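## Task

Pick up the duct tape roll from the top tray of the cart and hang it over the shaft of a wall peg opposite the supply shelving, so the peg's tip pokes out through the roll. Release it and back away. The robot must not tip over or be left leaning, or the task fails. The roll must stay on the peg without the robot supporting it.

## Robot and tools

ROBOT. A Hello Robot Stretch 4 in a physics simulator. It has one arm, so every motion argument is a single set of values. Parts: an omni-wheel base, a lift on a mast, an arm that telescopes forward, a three-joint wrist (yaw, pitch, roll) and a two-finger gripper. It is about 1.6 m tall, and the base rim is within 0.23 m of the base origin. A loose object may occasionally get a brief push from outside.

FRAMES. Base frame: origin on the floor under the base centre, x forward, y left, z up. hand_pose is reported in this frame. It is a point between the open fingertips, and its printed value may be a little off. With all wrist joints at zero, the hand axes line up with the base axes. The odometry frame is the base frame at the start of the scene. base_odometry counts wheel turns only, so slipping is counted as travel. Its heading runs from -3.142 to 3.142, positive to the left.

execute_actions(actions, cameras). actions is a list holding one action, or empty to just read state and images. An action contains "base", "joints" or both, optionally with "pace" and "contact_limits". Alternatively it holds only {"end_of_arm": "enable_torque"}, which re-powers wrist or gripper motors that shut off so they hold their current place. All motions in one action start together.
- base: exactly one key, each an offset from where the base last reported itself. translate_m: straight drive in metres, forward positive, -2 to 2. strafe_m: sideways in metres, left positive, -2 to 2. rotate_rad: turn in place in radians, counter-clockwise (left) positive, -3.2 to 3.2.
- joints: absolute targets by name. lift_m 0 to 1.2 (tolerance ±0.004). arm_m extension 0 to 0.55 (±0.004). wrist_yaw_rad -1.134 to 4.276 (±0.02): 0 is forward, positive is left, 3.14 is folded back, and above 3.4 the arm may get in the way. wrist_pitch_rad -1.117 to 4.259 (±0.05): 0 is level, 1.57 points straight down. wrist_roll_rad -1.117 to 4.259 (±0.02): at 0 the fingers are level with each other, and positive rolls clockwise as seen from behind the gripper. gripper_m -0.038 to 0.141 (±0.004) is the fingertip gap in metres; below 0 the fingers press together. A joint target outside its range is clipped and still run, and the result reports this. Unknown keys or other bad values reject the whole call.
- pace: "slow", "default", "fast" or "max". The base drives at up to 0.1/0.3/0.4/0.6 m/s and turns at up to 1/2/3/4 rad/s. With lift_m above 0.2, these limits shrink as the lift rises, down to 0.3 m/s and 1 rad/s at 1.2.
- contact_limits: {"arm_m": 0 to 0.75}, default 0.5. It sets how hard the arm may push before it halts.
- cameras: any of head_camera, head_left_camera, head_right_camera, wrist_camera, or "all". If omitted or null you get all of them; [] returns no images. The "pictures" line lists the image order.
- A single action lasts at most 15 s. Joints or the base left out of an action may keep pushing toward older targets.

wait(seconds 0–10) lets time pass without new commands and returns state and images. zoom_image(camera, region [x0,y0,x1,y1]) enlarges part of that camera's latest image; the region is at most 504x504 px. finished_scene(scene 1 or 2) ends the scene for good and reports success. Call it only after releasing the roll and moving away. Its result also gives the next task. If a call reports a stop, later calls in the same reply are skipped.

CAMERAS. head_camera (420x560) sits on the mast top looking ahead and down; turn the base to look elsewhere. head_left_camera and head_right_camera are fisheyes looking more steeply down and show the base and arm. wrist_camera (616x392) looks along the fingers, with the fingertips near the bottom of its image.

RESULT LINES. lidar_m: 12 distances from the base origin, 30° sectors starting straight ahead and going counter-clockwise (4th left, 7th behind, 10th right). "-" means nothing seen or closer than 0.25 m. It sees from about 0.15 m up and can miss glass, thin legs and things behind. wrist_depth_mm: a 7x7 grid of median depths, 100–2000 mm; the robot's own body can appear in it. turned_by_wheels vs turned_by_imu: a gap over about 0.1 rad means a collision or slip, and the heading error is about their difference. base_tilt is in degrees, forward/right positive, with a fixed bias up to about 1.5°. motor_effort is a percent of maximum, with the peak of the last action in brackets; readings are noisy and biased. For wheel_0–2, positive turns the base right. A load in a level gripper pushes wrist pitch effort away from 0.

Statuses: done; off_target (resting away from target, may still push); contact_stop_at_<key> (blocked, and that part goes slack, so the lift may sink and the base may roll); limit_stop_at_tilt (lean over 6°; lift, arm and wheels go slack and ignore commands); limit_stop_at_own_body (about to hit itself; only moving away works); torque_fault (a wrist motor maxed out and went limp; send enable_torque). on_its_own covers what you did not command, and its "held at" shows a target, not a position.

GRIPPING. Close to a gripper_m below the roll's width. A tighter value squeezes harder and pulls the object toward the wrist by up to a third of the shortfall. Neither the reading nor "done" confirms a hold. Check the gripper effort, which changes clearly only on firm squeezes at commands of 0 or more. If the fingertips jam on a surface, raise the lift.

CAUTIONS. To unfold at the start, send lift_m 0.4 with wrist_yaw_rad 0. Self-collision is likely with pitch below -0.2 combined with roll below -0.4 or above 4. Avoid turning or driving with more than 1 kg held and arm_m above 0.2, especially fast. Steady pushes with a raised gripper or high contact limits can tip the robot. Do not drop, slam or hard-push anything. The robot keeps holding its last command while you think. Shorter robot motion time improves a successful scene.

Each tool is called after ">>>" by a JSON object that holds its "api" and its "payload", one argument or row to a line.

## Session

>>> {"api": "execute_actions", "payload": {
  "actions": [
    {"joints":{"lift_m":0.4,"wrist_yaw_rad":0}}
  ]
}}

Scene clock: 2.40 s.
base_odometry: x=+0.000 y=+0.000 heading=+0.000 (m, m, rad; odometry frame)
turned_by_wheels: +0.000 (rad since the last result)
turned_by_imu: +0.000 (rad since the last result)
base_tilt: forward=-0.3 right=-0.9 (deg)
lidar_m: 2.25 1.81 2.16 1.92 1.92 1.80 1.20 1.17 1.52 2.34 2.23 2.64
base_status: not commanded
joint_positions: lift_m=+0.400 arm_m=+0.000 wrist_yaw_rad=+0.001 wrist_pitch_rad=+0.019 wrist_roll_rad=+0.016 gripper_m=+0.057
joint_status: all done
motor_effort: lift_m=+25(24) arm_m=-1(1) wrist_yaw_rad=-2(7) wrist_pitch_rad=-6(7) wrist_roll_rad=+0(1) gripper_m=-2(3) wheel_0=+0(0) wheel_1=-1(1) wheel_2=+0(0) (%)
hand_pose: x=+0.4595 y=-0.0873 z=+0.5723 quat_wxyz=(+1.000, +0.008, +0.009, +0.000) (m; base frame)
wrist_depth_mm: 1756 1756 1983 - - - - / 1808 1863 1983 - - - - / 1863 1808 1983 - - - - / 1756 1863 - - - - - / 1708 1756 1983 - - - - / 1756 1708 217 1921 194 1863 1808 / 1366 1366 1255 135 1336 1182 1308
pictures: head_camera, head_left_camera, head_right_camera, wrist_camera
Images, in order (width x height): head_camera 420x560, head_left_camera 420x672, head_right_camera 420x672, wrist_camera 616x392.

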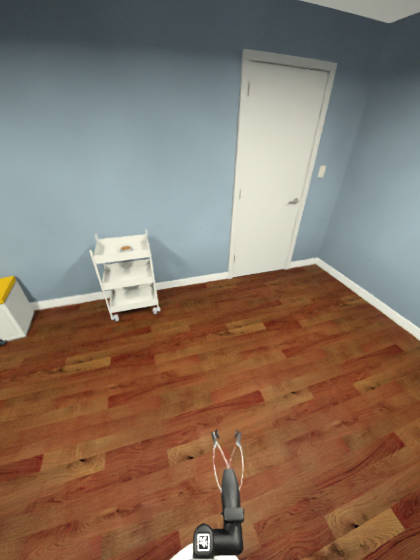

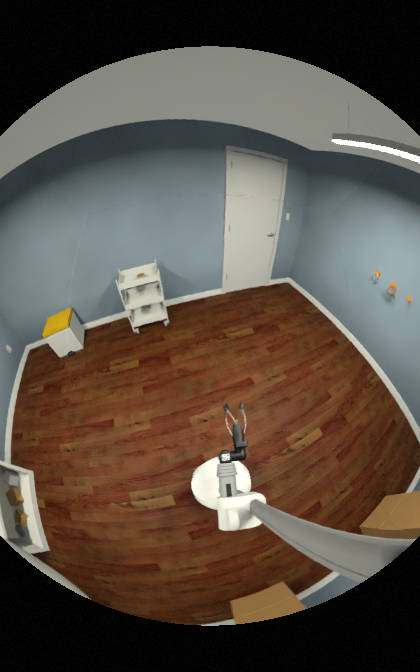

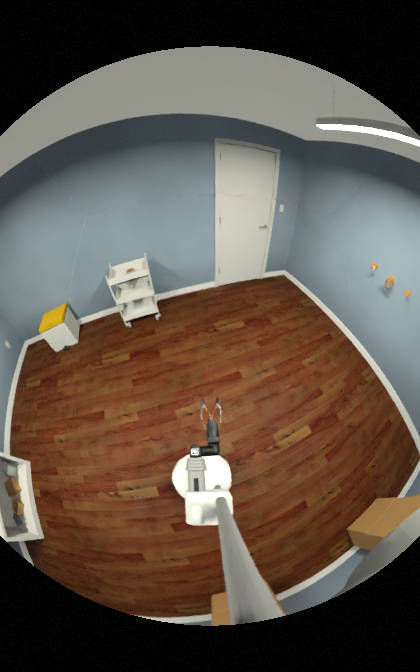

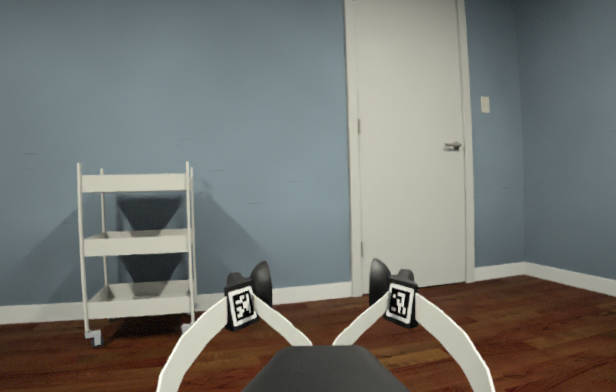

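Cart is about 25° left, ~1.8 m.

>>> {"api": "execute_actions", "payload": {
  "actions": [
    {"base":{"rotate_rad":0.42},"joints":{"lift_m":0.85,"wrist_pitch_rad":0.6,"gripper_m":0.12}}
  ],
  "cameras": []
}}

>>> {"api": "execute_actions", "payload": {
  "actions": [
    {"base":{"translate_m":1.05}}
  ],
  "cameras": ["head_camera","wrist_camera"]
}}

Scene clock: 9.90 s.
base_odometry: x=+0.000 y=+0.000 heading=+0.420 (m, m, rad; odometry frame)
turned_by_wheels: +0.420 (rad since the last result)
turned_by_imu: +0.427 (rad since the last result)
base_tilt: forward=-0.2 right=-0.9 (deg)
lidar_m: 1.81 2.18 1.95 1.92 1.95 1.23 1.19 1.49 2.36 2.30 2.54 2.29
base_status: done
joint_positions: lift_m=+0.850 arm_m=+0.000 wrist_yaw_rad=+0.000 wrist_pitch_rad=+0.602 wrist_roll_rad=+0.016 gripper_m=+0.120
joint_status: all done
motor_effort: lift_m=+25(27) arm_m=-1(1) wrist_yaw_rad=-1(2) wrist_pitch_rad=-4(6) wrist_roll_rad=+0(1) gripper_m=-1(3) wheel_0=+0(5) wheel_1=-2(4) wheel_2=+0(6) (%)
hand_pose: x=+0.4089 y=-0.0874 z=+0.8645 quat_wxyz=(+0.955, +0.007, +0.296, -0.002) (m; base frame)
wrist_depth_mm: - - 1863 1756 1708 1756 1708 / - - - 1921 1863 1808 1756 / - 1983 - 1983 - - 1921 / - 1983 1921 1808 1863 1756 1708 / 1537 1576 1537 1499 1499 1499 1430 / 1281 1281 202 1255 1182 1182 1205 / 1160 1118 1160 136 1098 1078 1098
pictures: none
No camera images: the call's "cameras" was empty. Leave "cameras" out to get every camera's image.

Scene clock: 14.90 s.
base_odometry: x=+0.959 y=+0.428 heading=+0.420 (m, m, rad; odometry frame)
turned_by_wheels: +0.000 (rad since the last result)
turned_by_imu: -0.003 (rad since the last result)
base_tilt: forward=-0.3 right=-0.9 (deg)
lidar_m: 0.76 1.30 1.29 1.97 1.94 2.62 2.25 2.47 2.39 2.38 1.52 0.77
base_status: done
joint_positions: lift_m=+0.850 arm_m=+0.000 wrist_yaw_rad=+0.000 wrist_pitch_rad=+0.602 wrist_roll_rad=+0.016 gripper_m=+0.120
joint_status: not commanded
motor_effort: lift_m=+24(25) arm_m=-1(1) wrist_yaw_rad=-1(1) wrist_pitch_rad=-5(4) wrist_roll_rad=+1(1) gripper_m=-1(0) wheel_0=+0(4) wheel_1=+1(5) wheel_2=-1(10) (%)
hand_pose: x=+0.4089 y=-0.0874 z=+0.8646 quat_wxyz=(+0.955, +0.007, +0.296, -0.002) (m; base frame)
wrist_depth_mm: 976 931 904 878 842 820 798 / 1042 991 976 946 917 891 842 / 1182 1160 891 866 866 960 946 / 1229 1281 654 627 597 1078 1042 / 1308 1464 917 931 917 1182 1118 / 1229 1281 203 788 723 1160 1182 / 1118 1098 1078 136 1060 1060 1060
pictures: head_camera, wrist_camera
Images, in order (width x height): head_camera 420x560, wrist_camera 616x392.

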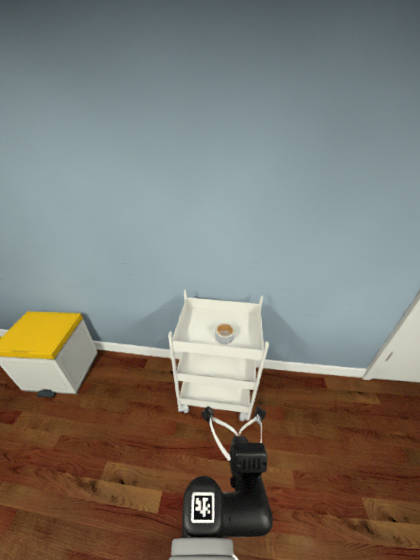

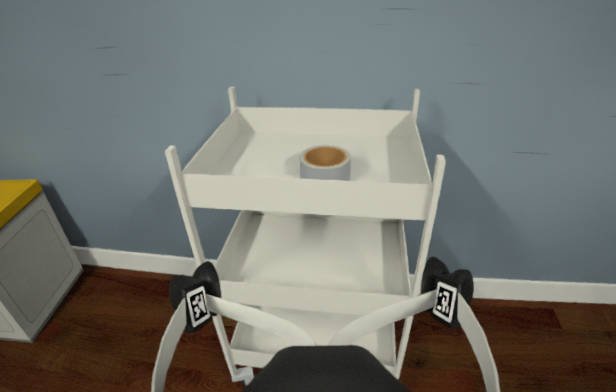

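>>> {"api": "execute_actions", "payload": {
  "actions": [
    {"joints":{"wrist_pitch_rad":1.57,"arm_m":0.5,"lift_m":0.95,"gripper_m":0.14}}
  ],
  "cameras": ["head_camera","wrist_camera"]
}}

Scene clock: 21.40 s.
base_odometry: x=+0.959 y=+0.428 heading=+0.420 (m, m, rad; odometry frame)
turned_by_wheels: +0.000 (rad since the last result)
turned_by_imu: +0.000 (rad since the last result)
base_tilt: forward=-0.3 right=-1.1 (deg)
lidar_m: 0.74 1.30 1.30 1.96 1.94 2.62 2.26 2.49 2.38 2.35 1.55 0.78
base_status: not commanded
joint_positions: lift_m=+0.950 arm_m=+0.499 wrist_yaw_rad=+0.000 wrist_pitch_rad=+1.570 wrist_roll_rad=+0.016 gripper_m=+0.140
joint_status: all done
motor_effort: lift_m=+25(25) arm_m=+5(7) wrist_yaw_rad=-1(0) wrist_pitch_rad=+1(3) wrist_roll_rad=+0(1) gripper_m=+0(3) wheel_0=+0(0) wheel_1=+2(2) wheel_2=-1(1) (%)
hand_pose: x=+0.6702 y=-0.0874 z=+0.8393 quat_wxyz=(+0.707, +0.005, +0.707, -0.005) (m; base frame)
wrist_depth_mm: 1078 410 404 399 402 399 842 / 1118 410 402 402 404 399 1042 / 379 413 410 404 402 397 1042 / 1078 1078 1078 1060 809 449 1042 / 1098 1078 1060 1060 1042 1060 1025 / 1098 1078 1078 1078 1060 1042 1025 / 1078 1060 1078 143 1060 1042 1042
pictures: head_camera, wrist_camera
Images, in order (width x height): head_camera 420x560, wrist_camera 616x392.

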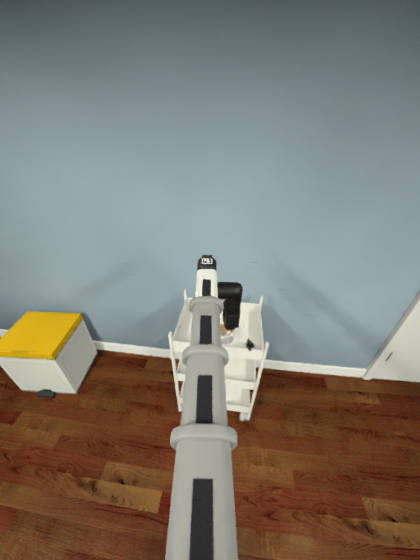

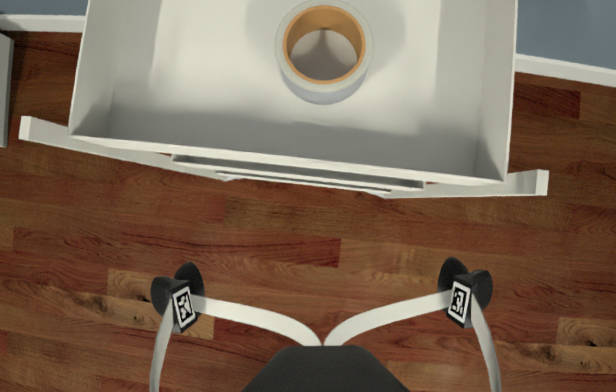

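>>> {"api": "execute_actions", "payload": {
  "actions": [
    {"base":{"translate_m":0.17}}
  ],
  "cameras": ["wrist_camera"]
}}

Scene clock: 26.13 s.
base_odometry: x=+1.114 y=+0.498 heading=+0.420 (m, m, rad; odometry frame)
turned_by_wheels: +0.000 (rad since the last result)
turned_by_imu: +0.000 (rad since the last result)
base_tilt: forward=-0.3 right=-1.0 (deg)
lidar_m: 0.57 0.64 1.18 2.28 1.98 2.77 2.41 2.65 2.39 2.47 1.31 0.61
base_status: done
joint_positions: lift_m=+0.950 arm_m=+0.499 wrist_yaw_rad=+0.000 wrist_pitch_rad=+1.570 wrist_roll_rad=+0.016 gripper_m=+0.140
joint_status: not commanded
motor_effort: lift_m=+25(25) arm_m=+5(5) wrist_yaw_rad=-1(1) wrist_pitch_rad=+1(0) wrist_roll_rad=+1(0) gripper_m=-1(0) wheel_0=+2(6) wheel_1=+4(4) wheel_2=-1(8) (%)
hand_pose: x=+0.6703 y=-0.0874 z=+0.8393 quat_wxyz=(+0.707, +0.005, +0.707, -0.005) (m; base frame)
wrist_depth_mm: 759 410 402 407 389 364 504 / 1078 404 404 404 402 399 723 / 1098 407 407 404 402 399 1042 / 1078 410 404 404 399 397 1060 / 1060 407 404 402 402 397 1060 / 1060 387 336 399 397 332 1078 / 1078 1098 1078 144 362 357 1025
pictures: wrist_camera
Images, in order (width x height): wrist_camera 616x392.

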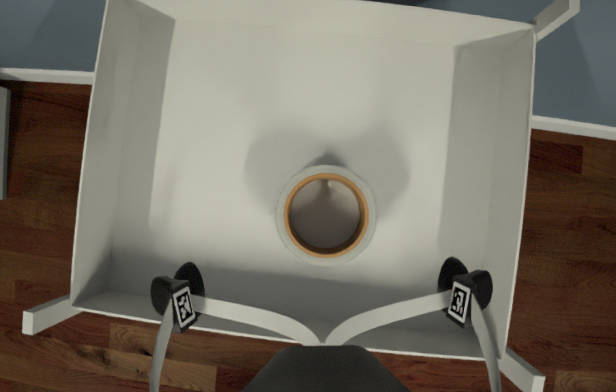

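>>> {"api": "execute_actions", "payload": {
  "actions": [
    {"joints":{"arm_m":0.545,"lift_m":0.8}}
  ],
  "cameras": ["wrist_camera"]
}}

Scene clock: 30.17 s.
base_odometry: x=+1.114 y=+0.498 heading=+0.420 (m, m, rad; odometry frame)
turned_by_wheels: +0.000 (rad since the last result)
turned_by_imu: +0.000 (rad since the last result)
base_tilt: forward=-0.3 right=-1.0 (deg)
lidar_m: 0.59 0.64 1.18 2.28 1.99 2.78 2.43 2.63 2.40 2.47 1.31 0.61
base_status: not commanded
joint_positions: lift_m=+0.800 arm_m=+0.544 wrist_yaw_rad=+0.000 wrist_pitch_rad=+1.570 wrist_roll_rad=+0.016 gripper_m=+0.140
joint_status: all done
motor_effort: lift_m=+14(24) arm_m=+5(6) wrist_yaw_rad=-1(1) wrist_pitch_rad=+1(1) wrist_roll_rad=+1(0) gripper_m=+0(1) wheel_0=+2(2) wheel_1=+3(4) wheel_2=-1(1) (%)
hand_pose: x=+0.7152 y=-0.0874 z=+0.6902 quat_wxyz=(+0.707, +0.006, +0.707, -0.006) (m; base frame)
wrist_depth_mm: 259 258 258 257 253 251 250 / 259 258 257 256 252 251 251 / 260 257 255 255 253 251 250 / 260 256 256 253 252 249 250 / 259 257 256 253 252 250 249 / 257 256 206 253 213 249 250 / 259 256 254 143 251 249 250
pictures: wrist_camera
Images, in order (width x height): wrist_camera 616x392.

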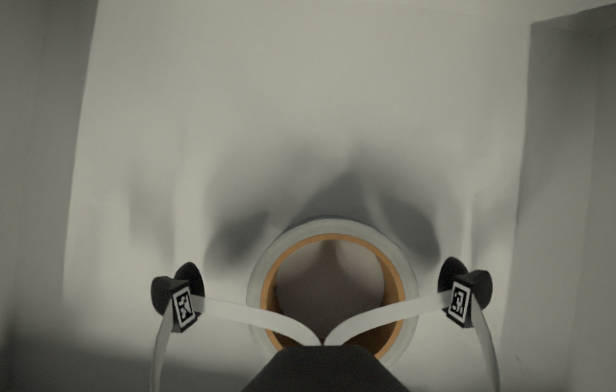

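>>> {"api": "execute_actions", "payload": {
  "actions": [
    {"joints":{"lift_m":0.78,"arm_m":0.535}}
  ],
  "cameras": []
}}

>>> {"api": "execute_actions", "payload": {
  "actions": [
    {"joints":{"gripper_m":0.06}}
  ],
  "cameras": []
}}

>>> {"api": "execute_actions", "payload": {
  "actions": [
    {"joints":{"lift_m":1.0}}
  ],
  "cameras": ["wrist_camera"]
}}

Scene clock: 35.10 s.
base_odometry: x=+1.114 y=+0.498 heading=+0.420 (m, m, rad; odometry frame)
turned_by_wheels: +0.000 (rad since the last result)
turned_by_imu: +0.000 (rad since the last result)
base_tilt: forward=-0.4 right=-1.1 (deg)
lidar_m: 0.59 0.65 1.20 2.26 1.98 2.77 2.43 2.65 2.41 2.47 1.32 0.60
base_status: not commanded
joint_positions: lift_m=+0.781 arm_m=+0.536 wrist_yaw_rad=+0.000 wrist_pitch_rad=+1.573 wrist_roll_rad=+0.016 gripper_m=+0.140
joint_status: all done
motor_effort: lift_m=+5(15) arm_m=-5(9) wrist_yaw_rad=+0(1) wrist_pitch_rad=-8(9) wrist_roll_rad=+1(0) gripper_m=+0(0) wheel_0=+2(2) wheel_1=+4(4) wheel_2=-1(1) (%)
hand_pose: x=+0.7059 y=-0.0874 z=+0.6709 quat_wxyz=(+0.706, +0.006, +0.708, -0.006) (m; base frame)
wrist_depth_mm: 246 246 243 242 241 238 236 / 246 244 241 241 239 238 237 / 244 244 242 240 239 238 239 / 245 245 241 241 238 236 236 / 244 241 240 240 238 236 236 / 243 242 196 240 190 236 236 / 243 242 240 141 236 236 235
pictures: none
No camera images: the call's "cameras" was empty. Leave "cameras" out to get every camera's image.

Scene clock: 36.90 s.
base_odometry: x=+1.114 y=+0.498 heading=+0.420 (m, m, rad; odometry frame)
turned_by_wheels: +0.000 (rad since the last result)
turned_by_imu: +0.000 (rad since the last result)
base_tilt: forward=-0.2 right=-1.0 (deg)
lidar_m: 0.57 0.63 1.18 2.28 2.01 2.79 2.43 2.65 2.40 2.48 1.30 0.60
base_status: not commanded
joint_positions: lift_m=+0.781 arm_m=+0.536 wrist_yaw_rad=+0.000 wrist_pitch_rad=+1.569 wrist_roll_rad=+0.016 gripper_m=+0.060
joint_status: all done
motor_effort: lift_m=+6(6) arm_m=-4(5) wrist_yaw_rad=+0(2) wrist_pitch_rad=+5(12) wrist_roll_rad=+1(1) gripper_m=-16(15) wheel_0=+2(2) wheel_1=+4(4) wheel_2=-1(1) (%)
hand_pose: x=+0.7073 y=-0.0874 z=+0.6708 quat_wxyz=(+0.708, +0.006, +0.706, -0.006) (m; base frame)
wrist_depth_mm: 246 245 245 243 240 239 239 / 246 245 243 242 240 238 237 / 246 243 242 241 240 237 236 / 245 244 242 241 238 236 236 / 243 242 240 240 237 238 236 / 243 242 188 239 204 236 234 / 242 241 239 137 236 235 235
pictures: none
No camera images: the call's "cameras" was empty. Leave "cameras" out to get every camera's image.

Scene clock: 38.90 s.
base_odometry: x=+1.114 y=+0.498 heading=+0.420 (m, m, rad; odometry frame)
turned_by_wheels: +0.000 (rad since the last result)
turned_by_imu: +0.000 (rad since the last result)
base_tilt: forward=-0.2 right=-0.9 (deg)
lidar_m: 0.59 0.65 1.19 2.27 1.99 2.79 2.42 2.64 2.41 2.46 1.33 0.61
base_status: not commanded
joint_positions: lift_m=+1.000 arm_m=+0.536 wrist_yaw_rad=+0.000 wrist_pitch_rad=+1.570 wrist_roll_rad=+0.016 gripper_m=+0.060
joint_status: all done
motor_effort: lift_m=+25(26) arm_m=-4(4) wrist_yaw_rad=-1(1) wrist_pitch_rad=+2(9) wrist_roll_rad=+1(1) gripper_m=-19(18) wheel_0=+2(2) wheel_1=+4(4) wheel_2=-1(1) (%)
hand_pose: x=+0.7069 y=-0.0874 z=+0.8892 quat_wxyz=(+0.707, +0.005, +0.707, -0.005) (m; base frame)
wrist_depth_mm: 661 559 549 544 530 492 469 / 1025 455 459 452 452 449 621 / 1138 459 459 455 452 449 1025 / 1138 452 455 459 449 445 1098 / 1138 459 459 449 452 452 1098 / 1138 433 186 449 197 427 1118 / 1118 1138 1118 137 387 418 1060
pictures: wrist_camera
Images, in order (width x height): wrist_camera 616x392.

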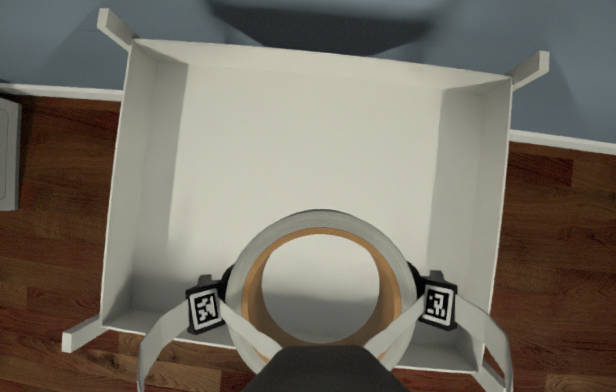

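Held. Pegs are on the right wall (heading −1.57).

>>> {"api": "execute_actions", "payload": {
  "actions": [
    {"base":{"rotate_rad":-1.99},"joints":{"arm_m":0,"wrist_pitch_rad":0,"lift_m":0.9}}
  ]
}}

Scene clock: 43.37 s.
base_odometry: x=+1.114 y=+0.497 heading=-1.569 (m, m, rad; odometry frame)
turned_by_wheels: -1.990 (rad since the last result)
turned_by_imu: -2.021 (rad since the last result)
base_tilt: forward=-0.3 right=-0.9 (deg)
lidar_m: 2.42 2.21 1.24 0.58 0.56 1.17 1.20 2.00 2.00 2.41 2.42 2.73
base_status: done
joint_positions: lift_m=+0.900 arm_m=+0.001 wrist_yaw_rad=+0.000 wrist_pitch_rad=+0.004 wrist_roll_rad=+0.016 gripper_m=+0.060
joint_status: all done
motor_effort: lift_m=+16(23) arm_m=-6(5) wrist_yaw_rad=+0(3) wrist_pitch_rad=-10(17) wrist_roll_rad=-1(2) gripper_m=-19(18) wheel_0=+0(6) wheel_1=+2(10) wheel_2=+2(8) (%)
hand_pose: x=+0.4603 y=-0.0875 z=+1.0774 quat_wxyz=(+1.000, +0.008, +0.002, +0.000) (m; base frame)
wrist_depth_mm: 1921 - - - - - - / 1983 - - - - - - / 1921 - - - - - - / 1921 - - - - - - / - - - - - - - / 1983 - 186 - 205 - - / 1921 - - 137 - - -
pictures: head_camera, head_left_camera, head_right_camera, wrist_camera
Images, in order (width x height): head_camera 420x560, head_left_camera 420x672, head_right_camera 420x672, wrist_camera 616x392.

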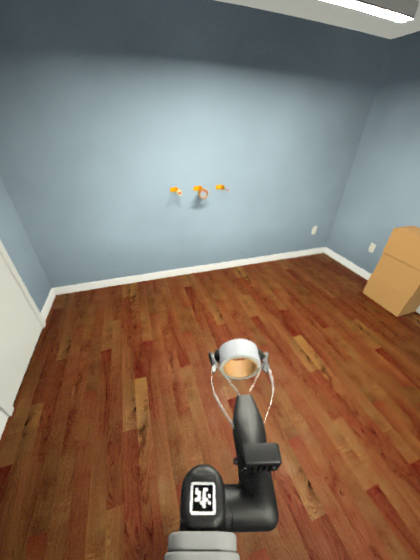

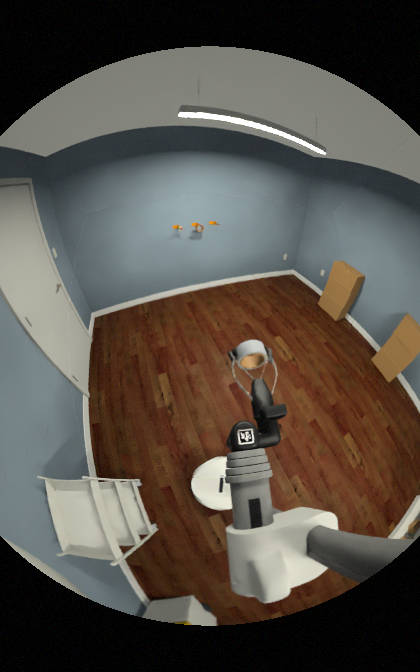

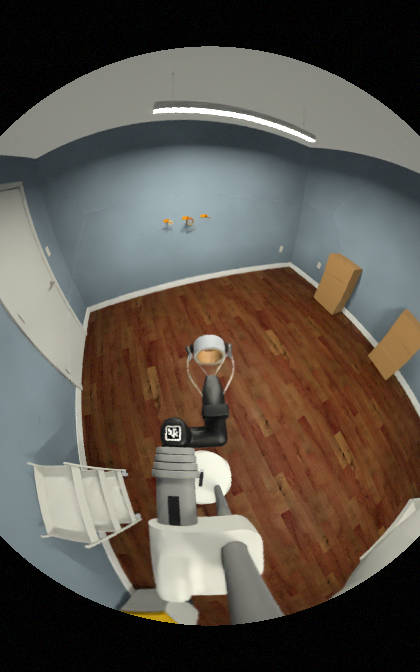

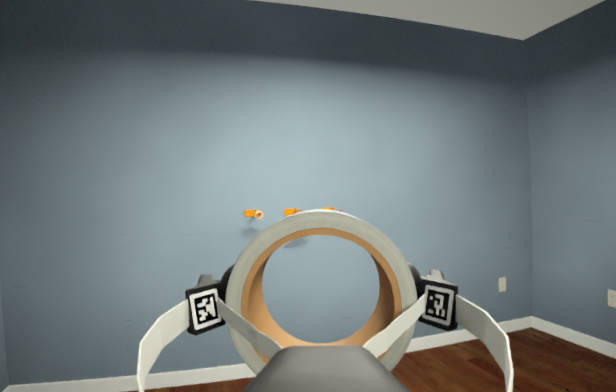

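>>> {"api": "execute_actions", "payload": {
  "actions": [
    {"base":{"translate_m":1.5},"joints":{"lift_m":1.0}}
  ],
  "cameras": ["head_camera","wrist_camera"]
}}

Scene clock: 52.67 s.
base_odometry: x=+1.116 y=-1.003 heading=-1.569 (m, m, rad; odometry frame)
turned_by_wheels: +0.001 (rad since the last result)
turned_by_imu: -0.003 (rad since the last result)
base_tilt: forward=-0.3 right=-0.9 (deg)
lidar_m: 0.92 0.88 1.19 1.48 1.46 1.63 1.99 3.23 2.37 1.96 1.95 1.28
base_status: done
joint_positions: lift_m=+1.000 arm_m=+0.001 wrist_yaw_rad=+0.000 wrist_pitch_rad=+0.004 wrist_roll_rad=+0.016 gripper_m=+0.060
joint_status: all done
motor_effort: lift_m=+24(27) arm_m=-5(6) wrist_yaw_rad=-1(1) wrist_pitch_rad=-11(11) wrist_roll_rad=+1(0) gripper_m=-18(17) wheel_0=+2(5) wheel_1=+4(11) wheel_2=+1(10) (%)
hand_pose: x=+0.4603 y=-0.0874 z=+1.1768 quat_wxyz=(+1.000, +0.008, +0.002, +0.000) (m; base frame)
wrist_depth_mm: 741 778 831 904 976 1060 1098 / 741 788 854 891 976 1042 1160 / 741 778 831 891 976 1042 1098 / 732 788 831 878 976 1025 1118 / 732 788 820 878 917 1025 1118 / 732 759 187 891 196 1008 1118 / 723 759 820 137 960 1042 1118
pictures: head_camera, wrist_camera
Images, in order (width x height): head_camera 420x560, wrist_camera 616x392.

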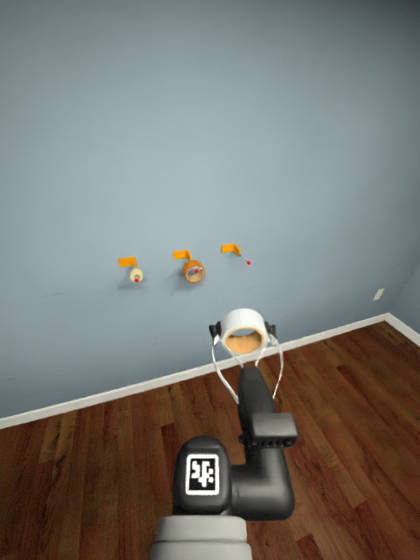

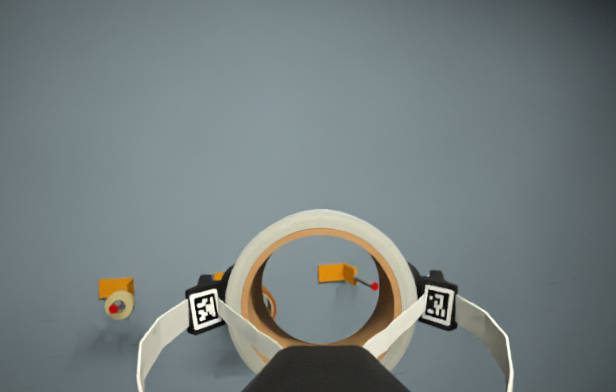

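>>> {"api": "execute_actions", "payload": {
  "actions": [
    {"base":{"strafe_m":-0.13},"joints":{"lift_m":0.85,"arm_m":0.4}}
  ],
  "cameras": ["wrist_camera"]
}}

Scene clock: 60.43 s.
base_odometry: x=+0.986 y=-1.003 heading=-1.569 (m, m, rad; odometry frame)
turned_by_wheels: +0.000 (rad since the last result)
turned_by_imu: +0.000 (rad since the last result)
base_tilt: forward=-0.3 right=-1.0 (deg)
lidar_m: 0.93 0.92 1.22 1.59 1.58 1.68 2.72 3.17 2.20 1.84 1.83 1.32
base_status: done
joint_positions: lift_m=+0.850 arm_m=+0.399 wrist_yaw_rad=+0.000 wrist_pitch_rad=+0.004 wrist_roll_rad=+0.016 gripper_m=+0.060
joint_status: all done
motor_effort: lift_m=+15(23) arm_m=+5(4) wrist_yaw_rad=-1(1) wrist_pitch_rad=-9(11) wrist_roll_rad=+1(0) gripper_m=-17(17) wheel_0=-1(8) wheel_1=-2(16) wheel_2=+0(1) (%)
hand_pose: x=+0.8585 y=-0.0874 z=+1.0275 quat_wxyz=(+1.000, +0.008, +0.002, +0.000) (m; base frame)
wrist_depth_mm: 449 477 508 544 585 634 676 / 452 469 504 539 585 634 676 / 449 477 500 539 580 627 683 / 445 477 500 535 574 634 676 / 353 473 496 530 564 627 683 / 439 469 187 535 197 615 676 / 445 455 496 137 580 615 668
pictures: wrist_camera
Images, in order (width x height): wrist_camera 616x392.

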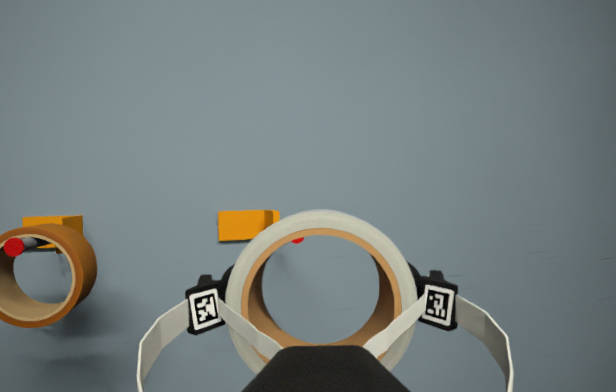

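>>> {"api": "execute_actions", "payload": {
  "actions": [
    {"base":{"translate_m":0.2},"pace":"slow"}
  ],
  "cameras": ["wrist_camera","head_camera"]
}}

Scene clock: 75.37 s.
base_odometry: x=+0.987 y=-1.203 heading=-1.567 (m, m, rad; odometry frame)
turned_by_wheels: +0.002 (rad since the last result)
turned_by_imu: +0.003 (rad since the last result)
base_tilt: forward=-0.3 right=-1.0 (deg)
lidar_m: 0.73 0.76 1.00 1.66 1.65 1.87 2.91 3.38 2.23 1.77 1.97 1.09
base_status: done
joint_positions: lift_m=+0.850 arm_m=+0.399 wrist_yaw_rad=+0.009 wrist_pitch_rad=-0.001 wrist_roll_rad=+0.016 gripper_m=+0.060
joint_status: not commanded
on_its_own: wrist_yaw_rad is at rest, and its effort (-28) is outside its rest range (-13 to +13)
motor_effort: lift_m=+15(15) arm_m=+5(5) wrist_yaw_rad=-28(28) wrist_pitch_rad=+4(10) wrist_roll_rad=+1(0) gripper_m=-17(19) wheel_0=+12(14) wheel_1=+10(13) wheel_2=+2(4) (%)
hand_pose: x=+0.8593 y=-0.0847 z=+1.0290 quat_wxyz=(+1.000, +0.008, -0.001, +0.005) (m; base frame)
wrist_depth_mm: 285 298 320 340 364 394 421 / 285 301 320 342 366 394 421 / 282 298 319 340 362 389 418 / 283 298 317 334 359 387 418 / 281 297 303 175 347 389 415 / 281 294 187 329 194 389 415 / 281 291 309 131 359 382 415
pictures: head_camera, wrist_camera
Images, in order (width x height): head_camera 420x560, wrist_camera 616x392.

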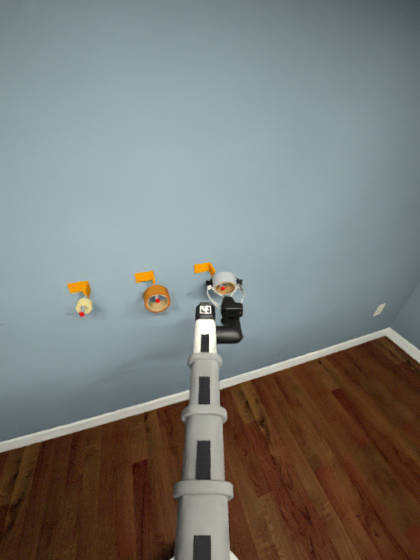

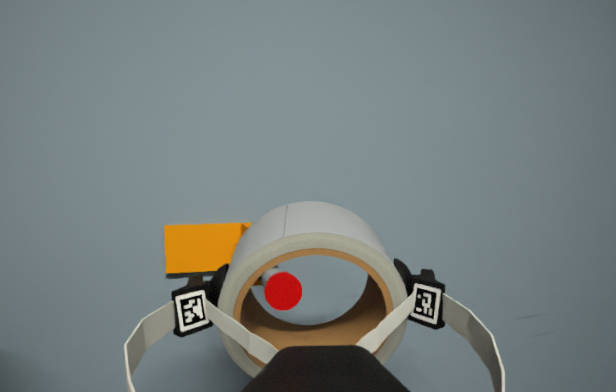

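Tip is through; release and retract.

>>> {"api": "execute_actions", "payload": {
  "actions": [
    {"joints":{"gripper_m":0.14}}
  ],
  "cameras": []
}}

>>> {"api": "execute_actions", "payload": {
  "actions": [
    {"joints":{"arm_m":0}}
  ],
  "cameras": ["head_camera"]
}}

Scene clock: 79.73 s.
base_odometry: x=+0.987 y=-1.203 heading=-1.568 (m, m, rad; odometry frame)
turned_by_wheels: -0.001 (rad since the last result)
turned_by_imu: -0.001 (rad since the last result)
base_tilt: forward=-0.3 right=-1.1 (deg)
lidar_m: 0.74 0.74 1.01 1.65 1.66 1.85 2.89 3.38 2.24 1.79 1.91 1.06
base_status: not commanded
joint_positions: lift_m=+0.850 arm_m=+0.399 wrist_yaw_rad=+0.001 wrist_pitch_rad=+0.002 wrist_roll_rad=+0.015 gripper_m=+0.140
joint_status: all done
motor_effort: lift_m=+15(15) arm_m=+5(5) wrist_yaw_rad=-5(29) wrist_pitch_rad=-5(12) wrist_roll_rad=+2(2) gripper_m=-1(17) wheel_0=+3(12) wheel_1=+6(10) wheel_2=+2(2) (%)
hand_pose: x=+0.8586 y=-0.0870 z=+1.0280 quat_wxyz=(+1.000, +0.008, +0.001, +0.001) (m; base frame)
wrist_depth_mm: 283 300 320 345 370 402 430 / 283 301 320 342 368 402 433 / 283 298 320 343 368 397 427 / 283 301 319 340 366 397 424 / 282 298 213 253 364 394 430 / 281 293 196 250 357 384 427 / 281 293 225 142 368 392 421
pictures: none
No camera images: the call's "cameras" was empty. Leave "cameras" out to get every camera's image.

Scene clock: 82.03 s.
base_odometry: x=+0.987 y=-1.203 heading=-1.568 (m, m, rad; odometry frame)
turned_by_wheels: +0.000 (rad since the last result)
turned_by_imu: +0.000 (rad since the last result)
base_tilt: forward=-0.2 right=-1.0 (deg)
lidar_m: 0.73 0.74 1.03 1.65 1.66 1.88 2.90 3.35 2.27 1.78 1.92 1.08
base_status: not commanded
joint_positions: lift_m=+0.850 arm_m=+0.001 wrist_yaw_rad=+0.000 wrist_pitch_rad=+0.002 wrist_roll_rad=+0.015 gripper_m=+0.140
joint_status: all done
motor_effort: lift_m=+15(15) arm_m=-5(6) wrist_yaw_rad=+0(4) wrist_pitch_rad=-6(6) wrist_roll_rad=+1(1) gripper_m=+0(1) wheel_0=+1(3) wheel_1=+4(5) wheel_2=+1(1) (%)
hand_pose: x=+0.4603 y=-0.0874 z=+1.0280 quat_wxyz=(+1.000, +0.008, +0.001, +0.000) (m; base frame)
wrist_depth_mm: 621 647 707 732 778 866 946 / 609 647 691 741 798 854 931 / 609 647 676 741 798 854 946 / 609 640 683 732 778 854 931 / 603 627 691 723 788 866 917 / 603 634 683 732 778 831 904 / 603 634 691 143 778 842 904
pictures: head_camera
Images, in order (width x height): head_camera 420x560.

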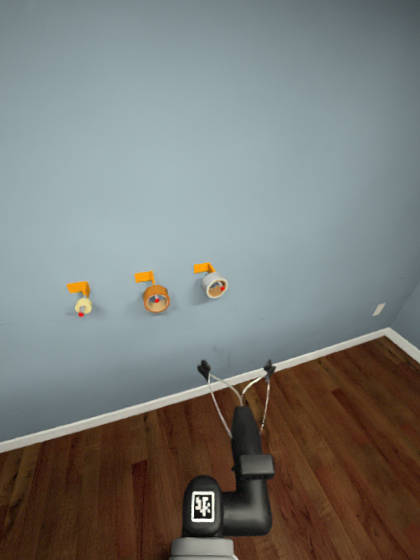

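>>> {"api": "finished_scene", "payload": {
  "scene": 1
}}

The scene is finished: the task was done.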